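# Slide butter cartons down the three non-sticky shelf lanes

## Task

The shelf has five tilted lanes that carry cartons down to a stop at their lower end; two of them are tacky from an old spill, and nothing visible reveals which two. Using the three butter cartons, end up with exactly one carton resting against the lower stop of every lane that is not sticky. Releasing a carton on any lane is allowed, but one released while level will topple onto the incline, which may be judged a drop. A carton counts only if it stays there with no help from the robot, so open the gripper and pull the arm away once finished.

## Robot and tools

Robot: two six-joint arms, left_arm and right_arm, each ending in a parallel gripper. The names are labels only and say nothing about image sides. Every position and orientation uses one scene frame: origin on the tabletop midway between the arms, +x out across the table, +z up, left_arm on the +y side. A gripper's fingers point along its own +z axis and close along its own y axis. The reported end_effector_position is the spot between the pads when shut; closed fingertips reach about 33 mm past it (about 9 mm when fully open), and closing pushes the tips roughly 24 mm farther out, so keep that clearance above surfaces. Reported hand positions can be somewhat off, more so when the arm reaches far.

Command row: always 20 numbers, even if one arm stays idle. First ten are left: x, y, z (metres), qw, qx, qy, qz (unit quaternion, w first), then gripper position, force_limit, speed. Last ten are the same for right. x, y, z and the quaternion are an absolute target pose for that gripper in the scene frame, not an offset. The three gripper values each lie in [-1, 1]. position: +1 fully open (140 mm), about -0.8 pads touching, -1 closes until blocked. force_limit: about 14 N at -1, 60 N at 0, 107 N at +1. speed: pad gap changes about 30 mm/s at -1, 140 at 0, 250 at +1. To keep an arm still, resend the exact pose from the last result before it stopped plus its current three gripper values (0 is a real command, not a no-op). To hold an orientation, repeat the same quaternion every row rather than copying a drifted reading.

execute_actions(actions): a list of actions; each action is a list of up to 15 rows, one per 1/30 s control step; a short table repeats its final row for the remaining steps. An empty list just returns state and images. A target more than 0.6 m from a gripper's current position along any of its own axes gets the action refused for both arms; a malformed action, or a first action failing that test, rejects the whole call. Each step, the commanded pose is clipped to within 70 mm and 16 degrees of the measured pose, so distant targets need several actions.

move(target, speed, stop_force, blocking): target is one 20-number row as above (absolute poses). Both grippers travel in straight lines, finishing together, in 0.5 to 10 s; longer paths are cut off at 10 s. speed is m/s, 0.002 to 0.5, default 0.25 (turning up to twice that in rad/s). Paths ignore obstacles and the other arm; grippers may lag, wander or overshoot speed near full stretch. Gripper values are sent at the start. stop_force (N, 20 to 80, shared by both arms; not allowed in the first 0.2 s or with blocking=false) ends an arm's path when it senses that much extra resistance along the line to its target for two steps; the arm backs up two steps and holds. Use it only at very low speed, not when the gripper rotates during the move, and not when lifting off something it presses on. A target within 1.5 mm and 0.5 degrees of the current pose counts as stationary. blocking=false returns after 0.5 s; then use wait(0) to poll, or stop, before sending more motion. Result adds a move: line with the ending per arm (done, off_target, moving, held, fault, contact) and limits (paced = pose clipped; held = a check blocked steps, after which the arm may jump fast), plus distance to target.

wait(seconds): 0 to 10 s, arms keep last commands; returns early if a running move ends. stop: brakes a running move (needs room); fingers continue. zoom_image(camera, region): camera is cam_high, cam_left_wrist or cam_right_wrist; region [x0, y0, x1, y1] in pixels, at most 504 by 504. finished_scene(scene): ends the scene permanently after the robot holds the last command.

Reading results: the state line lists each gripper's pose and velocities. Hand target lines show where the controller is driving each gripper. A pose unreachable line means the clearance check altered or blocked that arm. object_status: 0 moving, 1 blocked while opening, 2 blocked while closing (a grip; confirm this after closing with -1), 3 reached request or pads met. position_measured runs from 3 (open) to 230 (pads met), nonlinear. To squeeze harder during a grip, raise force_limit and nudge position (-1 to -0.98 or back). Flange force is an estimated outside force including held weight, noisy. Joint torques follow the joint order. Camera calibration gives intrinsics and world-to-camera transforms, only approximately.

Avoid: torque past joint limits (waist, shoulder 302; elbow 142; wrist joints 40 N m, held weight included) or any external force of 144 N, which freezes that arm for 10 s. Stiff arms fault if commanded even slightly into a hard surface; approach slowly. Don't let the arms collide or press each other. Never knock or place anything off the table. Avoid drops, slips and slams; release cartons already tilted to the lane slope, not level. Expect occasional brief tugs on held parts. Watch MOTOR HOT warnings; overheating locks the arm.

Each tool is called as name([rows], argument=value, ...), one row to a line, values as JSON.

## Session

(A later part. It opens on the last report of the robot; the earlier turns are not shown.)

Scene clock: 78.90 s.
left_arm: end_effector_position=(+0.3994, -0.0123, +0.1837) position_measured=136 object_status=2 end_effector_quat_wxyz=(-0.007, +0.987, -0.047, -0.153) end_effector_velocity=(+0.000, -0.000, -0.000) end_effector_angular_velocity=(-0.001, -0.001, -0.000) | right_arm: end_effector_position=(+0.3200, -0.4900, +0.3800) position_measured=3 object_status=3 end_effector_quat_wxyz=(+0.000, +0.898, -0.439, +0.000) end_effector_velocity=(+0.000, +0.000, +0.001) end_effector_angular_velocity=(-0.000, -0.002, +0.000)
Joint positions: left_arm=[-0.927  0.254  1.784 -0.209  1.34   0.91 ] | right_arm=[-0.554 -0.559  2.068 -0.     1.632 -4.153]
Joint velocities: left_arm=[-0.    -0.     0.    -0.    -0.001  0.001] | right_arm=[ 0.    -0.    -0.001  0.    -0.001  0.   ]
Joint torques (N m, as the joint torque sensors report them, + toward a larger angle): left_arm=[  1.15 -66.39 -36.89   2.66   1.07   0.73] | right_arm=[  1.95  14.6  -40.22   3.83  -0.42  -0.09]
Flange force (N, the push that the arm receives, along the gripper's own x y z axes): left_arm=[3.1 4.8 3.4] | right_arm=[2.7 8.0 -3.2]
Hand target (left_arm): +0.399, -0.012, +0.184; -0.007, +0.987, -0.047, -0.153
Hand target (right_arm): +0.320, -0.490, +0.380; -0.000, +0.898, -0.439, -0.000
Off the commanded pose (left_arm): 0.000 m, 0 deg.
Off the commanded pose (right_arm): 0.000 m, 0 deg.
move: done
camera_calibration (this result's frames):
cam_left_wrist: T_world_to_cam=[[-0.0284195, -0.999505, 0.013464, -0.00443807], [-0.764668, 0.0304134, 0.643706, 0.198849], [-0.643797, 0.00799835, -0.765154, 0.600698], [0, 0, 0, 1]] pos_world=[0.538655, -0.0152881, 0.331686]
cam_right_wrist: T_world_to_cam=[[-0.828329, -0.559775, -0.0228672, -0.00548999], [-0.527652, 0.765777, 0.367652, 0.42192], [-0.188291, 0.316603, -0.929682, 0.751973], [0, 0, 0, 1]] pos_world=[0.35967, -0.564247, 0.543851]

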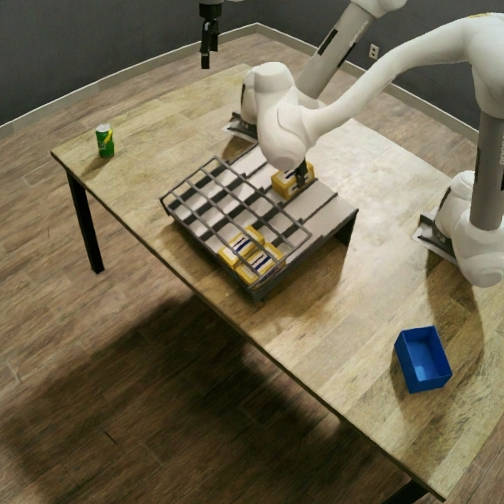

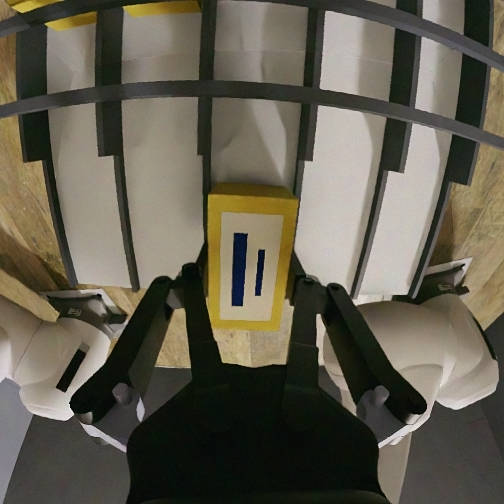

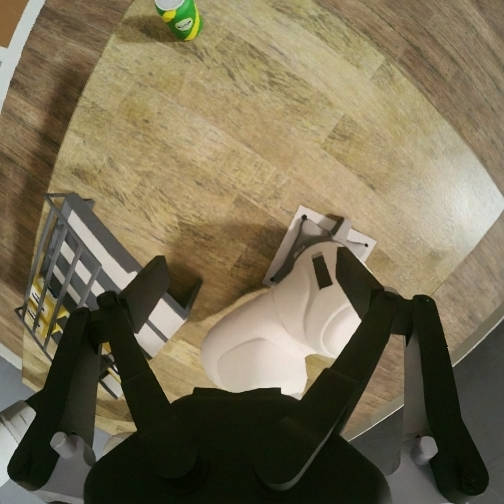

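move(target=[0.405,-0.0125,0.212,-0.0072,0.9871,-0.0465,-0.1528,-1,-0.3,0,0.32,-0.49,0.38,0,0.9,-0.44,0,1,0,0], speed=0.1)

move(target=[0.395,-0.098,0.212,-0.0072,0.9871,-0.0465,-0.1528,-1,-0.3,0,0.32,-0.49,0.38,0,0.9,-0.44,0,1,0,0], speed=0.2)

Scene clock: 81.37 s.
left_arm: end_effector_position=(+0.4050, -0.0125, +0.2120) position_measured=136 object_status=2 end_effector_quat_wxyz=(-0.007, +0.987, -0.046, -0.153) end_effector_velocity=(+0.000, -0.001, +0.001) end_effector_angular_velocity=(-0.001, -0.001, +0.000) | right_arm: end_effector_position=(+0.3200, -0.4900, +0.3800) position_measured=3 object_status=3 end_effector_quat_wxyz=(+0.000, +0.898, -0.439, +0.000) end_effector_velocity=(-0.000, +0.000, -0.000) end_effector_angular_velocity=(+0.000, +0.001, +0.000)
Joint positions: left_arm=[-0.921  0.24   1.746 -0.206  1.391  0.904] | right_arm=[-0.554 -0.559  2.068 -0.     1.632 -4.153]
Joint velocities: left_arm=[-0.001  0.    -0.001 -0.     0.    -0.001] | right_arm=[ 0.     0.     0.001 -0.     0.     0.   ]
Joint torques (N m, as the joint torque sensors report them, + toward a larger angle): left_arm=[  0.03 -67.62 -39.16   2.55   1.29   0.66] | right_arm=[  1.35  14.7  -40.06   3.9   -0.34   0.01]
Flange force (N, the push that the arm receives, along the gripper's own x y z axes): left_arm=[4.9 3.6 5.5] | right_arm=[1.9 6.1 -3.1]
Hand target (left_arm): +0.405, -0.013, +0.212; -0.007, +0.987, -0.046, -0.153
Hand target (right_arm): +0.320, -0.490, +0.380; -0.000, +0.898, -0.439, +0.000
Off the commanded pose (left_arm): 0.000 m, 0 deg.
Off the commanded pose (right_arm): 0.000 m, 0 deg.
move: done
camera_calibration (this result's frames):
cam_left_wrist: T_world_to_cam=[[-0.0283963, -0.999506, 0.0134609, -0.00487396], [-0.764666, 0.0303936, 0.64371, 0.184924], [-0.643801, 0.00798589, -0.765151, 0.625943], [0, 0, 0, 1]] pos_world=[0.54425, -0.0154908, 0.359969]
cam_right_wrist: T_world_to_cam=[[-0.828329, -0.559775, -0.0228673, -0.00549003], [-0.527652, 0.765777, 0.367652, 0.42192], [-0.188291, 0.316603, -0.929682, 0.751973], [0, 0, 0, 1]] pos_world=[0.35967, -0.564247, 0.543851]

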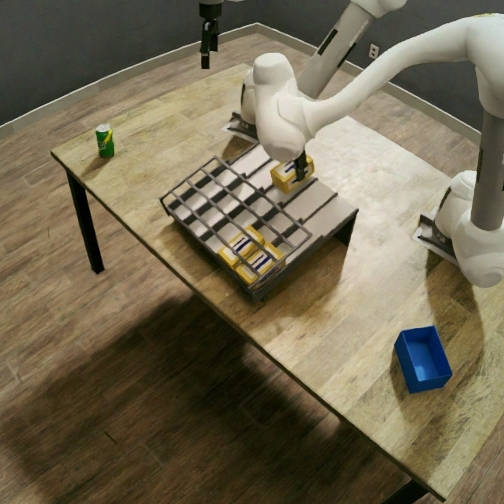

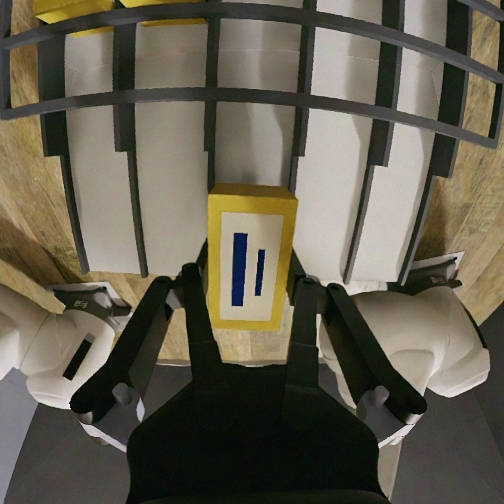

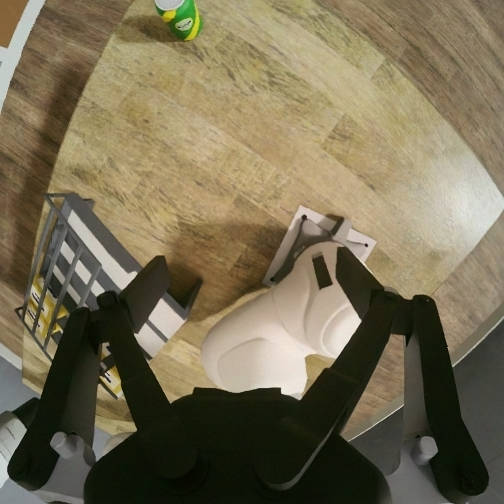

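Scene clock: 82.17 s.
left_arm: end_effector_position=(+0.3950, -0.0979, +0.2120) position_measured=136 object_status=2 end_effector_quat_wxyz=(-0.007, +0.987, -0.046, -0.153) end_effector_velocity=(-0.000, -0.000, -0.000) end_effector_angular_velocity=(+0.001, +0.001, +0.001) | right_arm: end_effector_position=(+0.3200, -0.4900, +0.3800) position_measured=3 object_status=3 end_effector_quat_wxyz=(+0.000, +0.898, -0.439, +0.000) end_effector_velocity=(-0.000, -0.000, -0.000) end_effector_angular_velocity=(-0.001, +0.000, -0.000)
Joint positions: left_arm=[-1.013  0.323  1.635 -0.226  1.401  0.814] | right_arm=[-0.554 -0.559  2.068 -0.     1.632 -4.153]
Joint velocities: left_arm=[-0.     0.001 -0.     0.     0.001 -0.002] | right_arm=[ 0.     0.    -0.    -0.001 -0.     0.   ]
Joint torques (N m, as the joint torque sensors report them, + toward a larger angle): left_arm=[  1.55 -74.58 -39.39   2.79   1.17   0.76] | right_arm=[  0.96  15.53 -40.08   3.95  -0.35   0.12]
Flange force (N, the push that the arm receives, along the gripper's own x y z axes): left_arm=[1.0 3.8 5.3] | right_arm=[0.1 6.2 -3.2]
Hand target (left_arm): +0.395, -0.098, +0.212; -0.007, +0.987, -0.047, -0.153
Hand target (right_arm): +0.320, -0.490, +0.380; -0.000, +0.898, -0.439, -0.000
Off the commanded pose (left_arm): 0.000 m, 0 deg.
Off the commanded pose (right_arm): 0.000 m, 0 deg.
move: done
camera_calibration (this result's frames):
cam_left_wrist: T_world_to_cam=[[-0.028382, -0.999506, 0.0134888, -0.0905701], [-0.764724, 0.0304014, 0.643641, 0.179895], [-0.643733, 0.00795258, -0.765209, 0.620228], [0, 0, 0, 1]] pos_world=[0.534261, -0.100927, 0.360038]
cam_right_wrist: T_world_to_cam=[[-0.828329, -0.559775, -0.0228672, -0.0054901], [-0.527653, 0.765777, 0.367652, 0.42192], [-0.188291, 0.316603, -0.929682, 0.751973], [0, 0, 0, 1]] pos_world=[0.35967, -0.564247, 0.543851]

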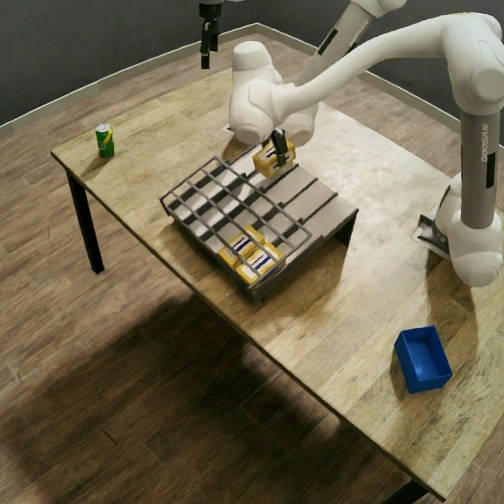

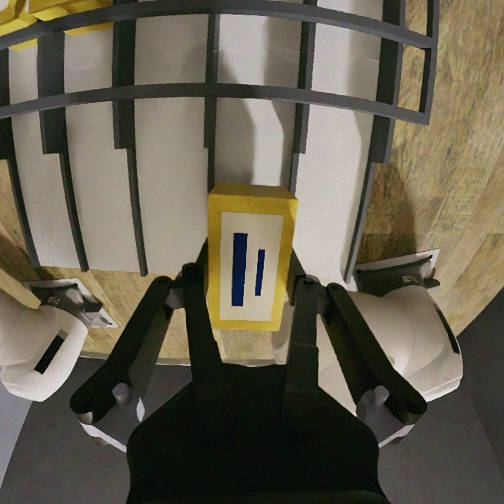

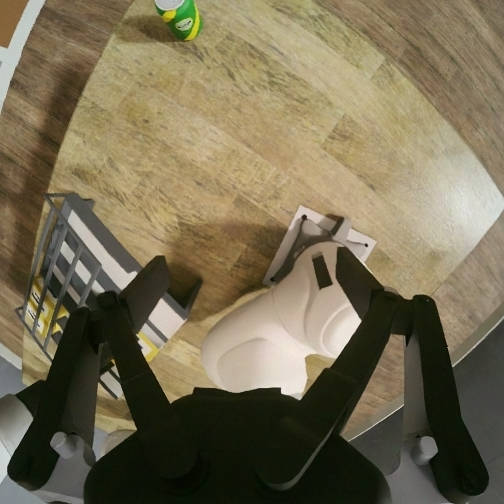

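move(target=[0.3925,-0.098,0.188,-0.0072,0.9871,-0.0465,-0.1528,-1,-0.3,0,0.32,-0.49,0.38,0,0.9,-0.44,0,1,0,0], speed=0.06)

move(target=[0.388,-0.0977,0.170,-0.0072,0.9871,-0.0465,-0.1528,-1,-0.3,0,0.32,-0.49,0.38,0,0.9,-0.44,0,1,0,0], speed=0.008, stop_force=20)

Scene clock: 85.30 s.
left_arm: end_effector_position=(+0.3925, -0.0980, +0.1880) position_measured=136 object_status=2 end_effector_quat_wxyz=(-0.007, +0.987, -0.047, -0.153) end_effector_velocity=(-0.000, -0.000, -0.000) end_effector_angular_velocity=(+0.000, +0.000, +0.001) | right_arm: end_effector_position=(+0.3200, -0.4900, +0.3800) position_measured=3 object_status=3 end_effector_quat_wxyz=(+0.000, +0.898, -0.439, -0.000) end_effector_velocity=(+0.000, +0.000, +0.000) end_effector_angular_velocity=(+0.000, -0.001, -0.000)
Joint positions: left_arm=[-1.016  0.336  1.664 -0.228  1.359  0.822] | right_arm=[-0.554 -0.559  2.068 -0.     1.632 -4.153]
Joint velocities: left_arm=[-0.     0.     0.    -0.    -0.001 -0.001] | right_arm=[ 0.     0.    -0.001  0.001 -0.     0.   ]
Joint torques (N m, as the joint torque sensors report them, + toward a larger angle): left_arm=[  0.78 -75.92 -38.71   2.44   1.17   0.77] | right_arm=[  0.67  15.   -40.24   4.08  -0.43  -0.26]
Flange force (N, the push that the arm receives, along the gripper's own x y z axes): left_arm=[2.4 3.6 5.1] | right_arm=[-1.1 3.2 -3.2]
Hand target (left_arm): +0.392, -0.098, +0.188; -0.007, +0.987, -0.047, -0.153
Hand target (right_arm): +0.320, -0.490, +0.380; -0.000, +0.898, -0.439, -0.000
Off the commanded pose (left_arm): 0.000 m, 0 deg.
Off the commanded pose (right_arm): 0.000 m, 0 deg.
move: done
camera_calibration (this result's frames):
cam_left_wrist: T_world_to_cam=[[-0.0284283, -0.999504, 0.0135405, -0.0903834], [-0.764696, 0.0304697, 0.64367, 0.193416], [-0.643764, 0.00794408, -0.765183, 0.600271], [0, 0, 0, 1]] pos_world=[0.531767, -0.101001, 0.336045]
cam_right_wrist: T_world_to_cam=[[-0.828329, -0.559775, -0.0228671, -0.00549007], [-0.527652, 0.765777, 0.367652, 0.42192], [-0.188291, 0.316603, -0.929682, 0.751973], [0, 0, 0, 1]] pos_world=[0.35967, -0.564247, 0.543851]

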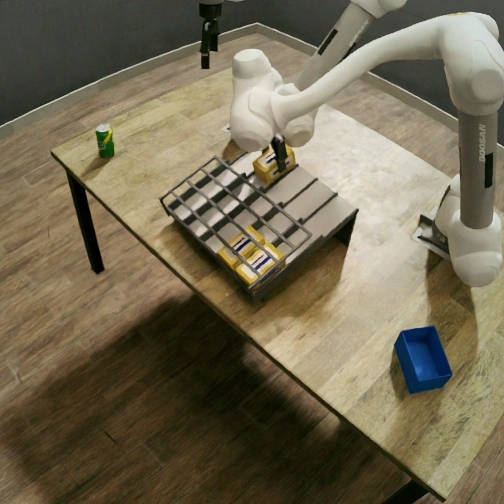

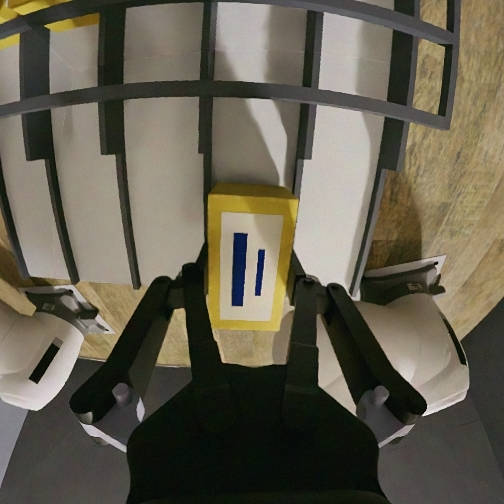

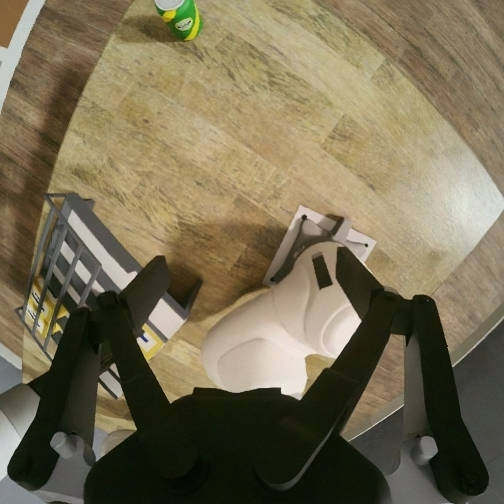

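Scene clock: 86.20 s.
left_arm: end_effector_position=(+0.3914, -0.0980, +0.1836) position_measured=136 object_status=2 end_effector_quat_wxyz=(-0.007, +0.987, -0.047, -0.153) end_effector_velocity=(+0.000, +0.000, +0.000) end_effector_angular_velocity=(+0.000, +0.001, -0.002) | right_arm: end_effector_position=(+0.3200, -0.4900, +0.3800) position_measured=3 object_status=3 end_effector_quat_wxyz=(+0.000, +0.898, -0.439, +0.000) end_effector_velocity=(+0.000, +0.001, -0.000) end_effector_angular_velocity=(+0.002, -0.000, +0.000)
Joint positions: left_arm=[-1.017  0.338  1.67  -0.229  1.351  0.822] | right_arm=[-0.554 -0.559  2.068 -0.     1.632 -4.153]
Joint velocities: left_arm=[ 0.001  0.    -0.001  0.     0.002  0.002] | right_arm=[ 0.    -0.     0.     0.002 -0.     0.   ]
Joint torques (N m, as the joint torque sensors report them, + toward a larger angle): left_arm=[ -4.78 -56.58 -20.64   2.12   2.05   0.79] | right_arm=[  2.37  14.6  -40.28   3.99  -0.38  -0.22]
Flange force (N, the push that the arm receives, along the gripper's own x y z axes): left_arm=[4.7 4.0 -26.8] | right_arm=[3.4 9.1 -2.8]
Hand target (left_arm): +0.391, -0.098, +0.184; -0.007, +0.987, -0.047, -0.153
Hand target (right_arm): +0.320, -0.490, +0.380; -0.000, +0.898, -0.439, +0.000
Off the commanded pose (left_arm): 0.014 m, 0 deg.
Off the commanded pose (right_arm): 0.000 m, 0 deg.
move: contact (left_arm)
camera_calibration (this result's frames):
cam_left_wrist: T_world_to_cam=[[-0.0285851, -0.999497, 0.0137148, -0.090341], [-0.764712, 0.0307022, 0.64364, 0.195428], [-0.643738, 0.00791071, -0.765205, 0.596138], [0, 0, 0, 1]] pos_world=[0.53062, -0.101012, 0.331622]
cam_right_wrist: T_world_to_cam=[[-0.828329, -0.559775, -0.0228673, -0.00549001], [-0.527653, 0.765777, 0.367652, 0.42192], [-0.188291, 0.316603, -0.929682, 0.751973], [0, 0, 0, 1]] pos_world=[0.359669, -0.564247, 0.543851]

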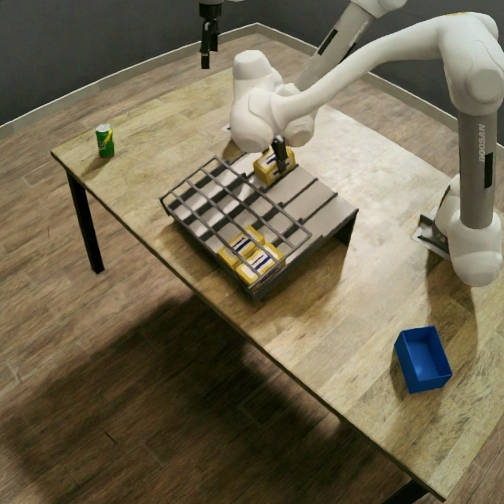

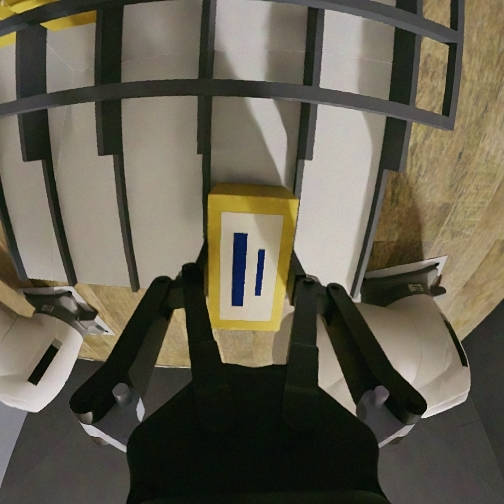

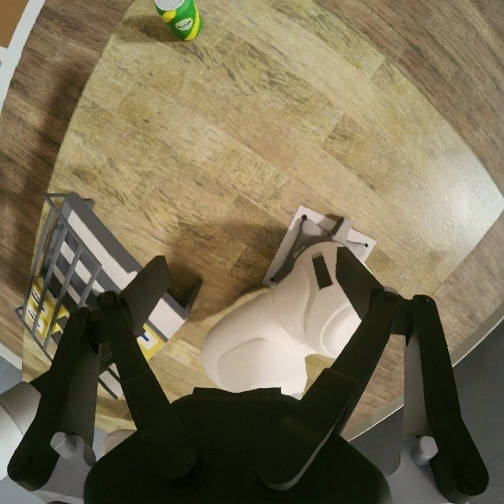

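move(target=[0.3915,-0.098,0.184,-0.0072,0.9871,-0.0465,-0.1528,0.2,-0.3,0,0.32,-0.49,0.38,0,0.9,-0.44,0,1,0,0], speed=0.01)

execute_actions(actions=[])

Scene clock: 88.00 s.
left_arm: end_effector_position=(+0.3915, -0.0980, +0.1840) position_measured=104 object_status=3 end_effector_quat_wxyz=(-0.007, +0.987, -0.046, -0.153) end_effector_velocity=(-0.000, -0.000, -0.000) end_effector_angular_velocity=(-0.001, -0.001, -0.002) | right_arm: end_effector_position=(+0.3200, -0.4900, +0.3800) position_measured=3 object_status=3 end_effector_quat_wxyz=(-0.000, +0.898, -0.439, -0.000) end_effector_velocity=(-0.000, +0.000, -0.000) end_effector_angular_velocity=(+0.000, -0.000, -0.000)
Joint positions: left_arm=[-1.017  0.338  1.669 -0.229  1.352  0.822] | right_arm=[-0.554 -0.559  2.068  0.     1.632 -4.153]
Joint velocities: left_arm=[-0.001 -0.     0.     0.    -0.001  0.001] | right_arm=[ 0.    -0.001  0.001  0.001 -0.     0.   ]
Joint torques (N m, as the joint torque sensors report them, + toward a larger angle): left_arm=[  2.23 -73.49 -35.71   2.74   0.7    0.74] | right_arm=[  2.42  15.2  -40.14   3.9   -0.24  -0.06]
Flange force (N, the push that the arm receives, along the gripper's own x y z axes): left_arm=[1.1 6.7 0.0] | right_arm=[3.4 10.4 -2.8]
Hand target (left_arm): +0.392, -0.098, +0.184; -0.007, +0.987, -0.047, -0.153
Hand target (right_arm): +0.320, -0.490, +0.380; -0.000, +0.898, -0.439, +0.000
Off the commanded pose (left_arm): 0.000 m, 0 deg.
Off the commanded pose (right_arm): 0.000 m, 0 deg.
move: done
camera_calibration (this result's frames):
cam_left_wrist: T_world_to_cam=[[-0.0284096, -0.999505, 0.0134803, -0.090344], [-0.764664, 0.0304162, 0.643711, 0.195224], [-0.643803, 0.00797971, -0.76515, 0.596527], [0, 0, 0, 1]] pos_world=[0.53076, -0.100997, 0.331982]
cam_right_wrist: T_world_to_cam=[[-0.828329, -0.559775, -0.0228672, -0.00549007], [-0.527652, 0.765777, 0.367652, 0.42192], [-0.188291, 0.316603, -0.929682, 0.751973], [0, 0, 0, 1]] pos_world=[0.35967, -0.564247, 0.543851]

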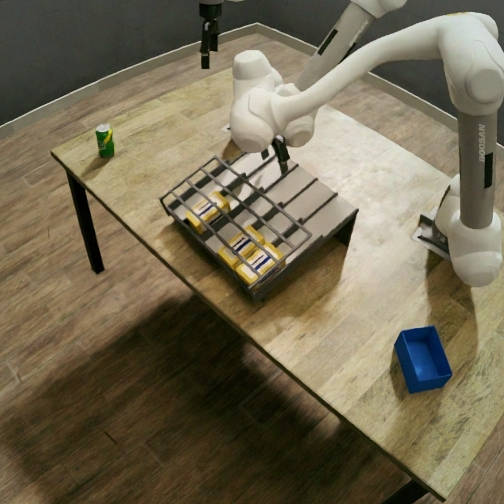

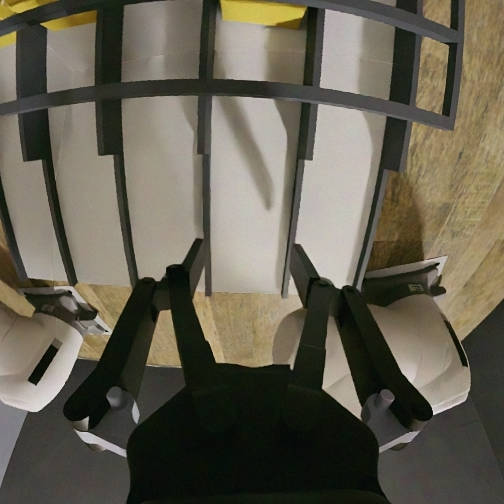

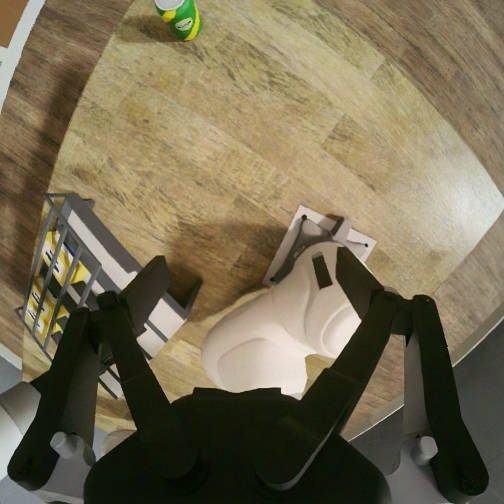

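Scene clock: 88.00 s.
left_arm: end_effector_position=(+0.3915, -0.0980, +0.1840) position_measured=104 object_status=3 end_effector_quat_wxyz=(-0.007, +0.987, -0.046, -0.153) end_effector_velocity=(-0.000, -0.000, -0.000) end_effector_angular_velocity=(-0.001, -0.001, -0.002) | right_arm: end_effector_position=(+0.3200, -0.4900, +0.3800) position_measured=3 object_status=3 end_effector_quat_wxyz=(-0.000, +0.898, -0.439, -0.000) end_effector_velocity=(-0.000, +0.000, -0.000) end_effector_angular_velocity=(+0.000, -0.000, -0.000)
Joint positions: left_arm=[-1.017  0.338  1.669 -0.229  1.352  0.822] | right_arm=[-0.554 -0.559  2.068  0.     1.632 -4.153]
Joint velocities: left_arm=[-0.001 -0.     0.     0.    -0.001  0.001] | right_arm=[ 0.    -0.001  0.001  0.001 -0.     0.   ]
Joint torques (N m, as the joint torque sensors report them, + toward a larger angle): left_arm=[  2.23 -73.49 -35.71   2.74   0.7    0.74] | right_arm=[  2.42  15.2  -40.14   3.9   -0.24  -0.06]
Flange force (N, the push that the arm receives, along the gripper's own x y z axes): left_arm=[1.1 6.7 0.0] | right_arm=[3.4 10.4 -2.8]
Hand target (left_arm): +0.392, -0.098, +0.184; -0.007, +0.987, -0.047, -0.153
Hand target (right_arm): +0.320, -0.490, +0.380; -0.000, +0.898, -0.439, +0.000
Off the commanded pose (left_arm): 0.000 m, 0 deg.
Off the commanded pose (right_arm): 0.000 m, 0 deg.
camera_calibration (this result's frames):
cam_left_wrist: T_world_to_cam=[[-0.0284096, -0.999505, 0.0134803, -0.090344], [-0.764664, 0.0304162, 0.643711, 0.195224], [-0.643803, 0.00797971, -0.76515, 0.596527], [0, 0, 0, 1]] pos_world=[0.53076, -0.100997, 0.331982]
cam_right_wrist: T_world_to_cam=[[-0.828329, -0.559775, -0.0228672, -0.00549007], [-0.527652, 0.765777, 0.367652, 0.42192], [-0.188291, 0.316603, -0.929682, 0.751973], [0, 0, 0, 1]] pos_world=[0.35967, -0.564247, 0.543851]

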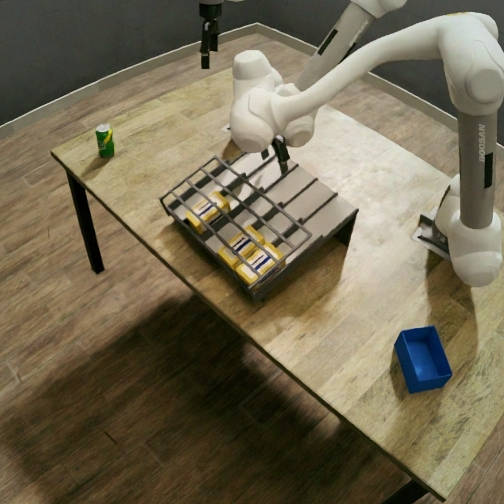

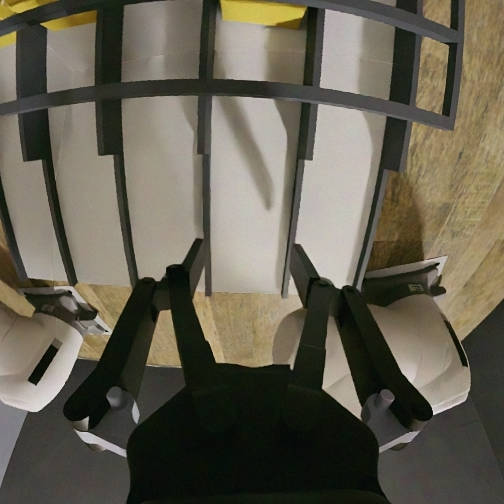

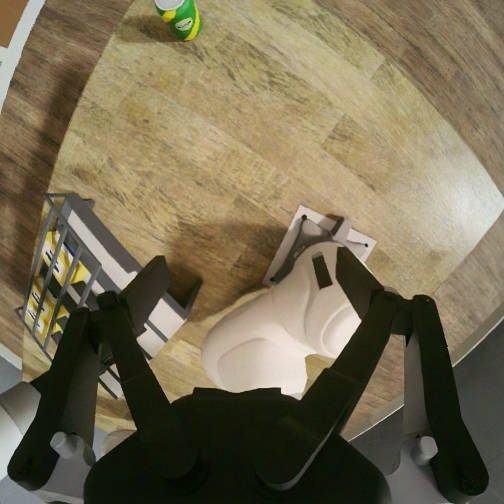

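move(target=[0.38,0.02,0.4,-0.0072,0.9871,-0.0465,-0.1528,0.2,-0.3,0,0.32,-0.49,0.38,0,0.9,-0.44,0,1,0,0], speed=0.3)

zoom_image(camera="cam_high", region=[140,140,370,320])

Scene clock: 90.70 s.
left_arm: end_effector_position=(+0.3800, +0.0200, +0.3998) position_measured=104 object_status=3 end_effector_quat_wxyz=(-0.007, +0.987, -0.046, -0.153) end_effector_velocity=(+0.000, -0.000, +0.001) end_effector_angular_velocity=(-0.002, -0.002, -0.000) | right_arm: end_effector_position=(+0.3200, -0.4900, +0.3800) position_measured=3 object_status=3 end_effector_quat_wxyz=(+0.000, +0.898, -0.439, +0.000) end_effector_velocity=(+0.000, +0.001, -0.000) end_effector_angular_velocity=(+0.002, +0.000, +0.001)
Joint positions: left_arm=[-0.915  0.1    1.565 -0.203  1.708  0.845] | right_arm=[-0.554 -0.559  2.068 -0.     1.632 -4.153]
Joint velocities: left_arm=[-0.    -0.001 -0.001  0.    -0.    -0.   ] | right_arm=[ 0.     0.001  0.     0.002  0.    -0.   ]
Joint torques (N m, as the joint torque sensors report them, + toward a larger angle): left_arm=[  0.83 -52.26 -40.56   3.31   0.58   0.73] | right_arm=[  1.7   14.29 -39.82   3.9   -0.41  -0.12]
Flange force (N, the push that the arm receives, along the gripper's own x y z axes): left_arm=[0.0 3.3 -0.5] | right_arm=[3.1 6.3 -3.9]
Hand target (left_arm): +0.380, +0.020, +0.400; -0.007, +0.987, -0.046, -0.153
Hand target (right_arm): +0.320, -0.490, +0.380; -0.000, +0.898, -0.439, +0.000
Off the commanded pose (left_arm): 0.000 m, 0 deg.
Off the commanded pose (right_arm): 0.000 m, 0 deg.
move: done
camera_calibration (this result's frames):
cam_left_wrist: T_world_to_cam=[[-0.0282851, -0.999511, 0.0133581, 0.0243436], [-0.764606, 0.0302415, 0.643788, 0.0438469], [-0.643877, 0.00799593, -0.765088, 0.753361], [0, 0, 0, 1]] pos_world=[0.519286, 0.0169819, 0.547834]
cam_right_wrist: T_world_to_cam=[[-0.828329, -0.559775, -0.0228671, -0.00549002], [-0.527652, 0.765777, 0.367652, 0.42192], [-0.188291, 0.316603, -0.929682, 0.751973], [0, 0, 0, 1]] pos_world=[0.35967, -0.564247, 0.543851]

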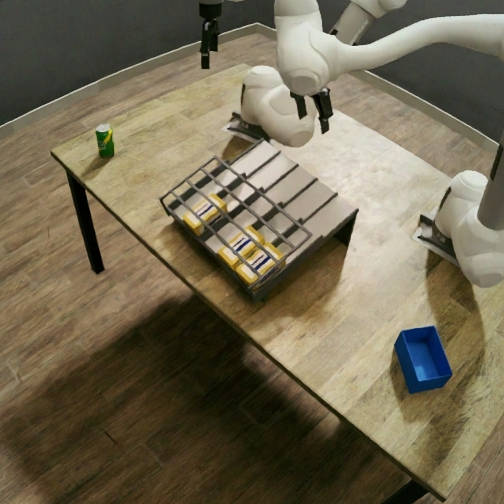

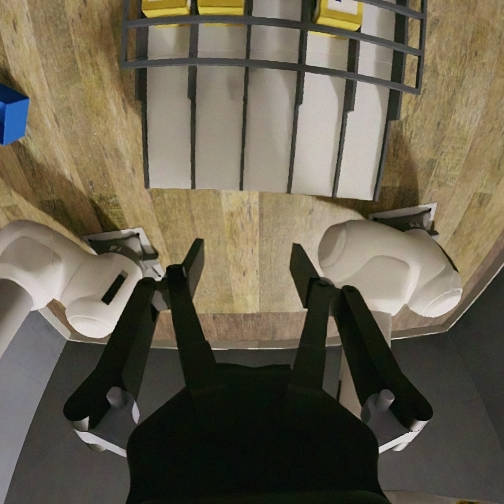

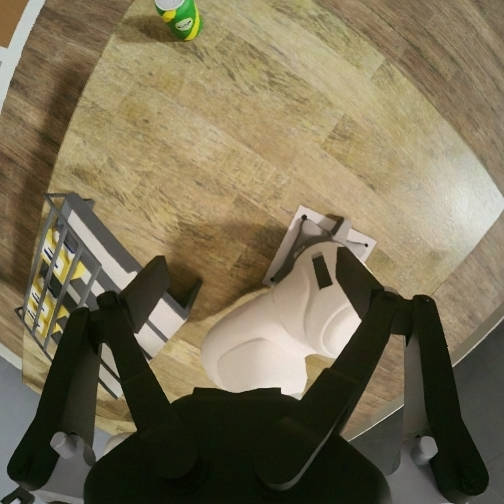

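Region (140, 140, 370, 320) of cam_high's 504x504 image, scaled by 2.191, with more detail than that image has; it fills the top 394 rows of this view, and the rest is white.

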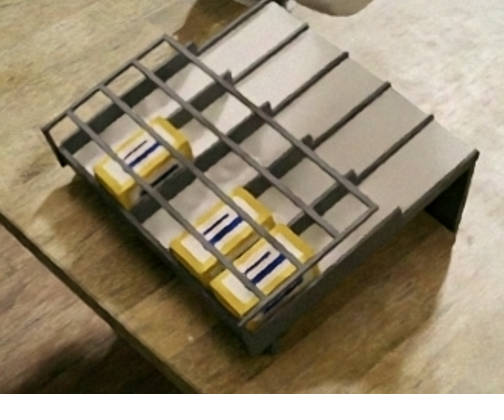

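finished_scene(scene=2)

The scene is finished: the task was done.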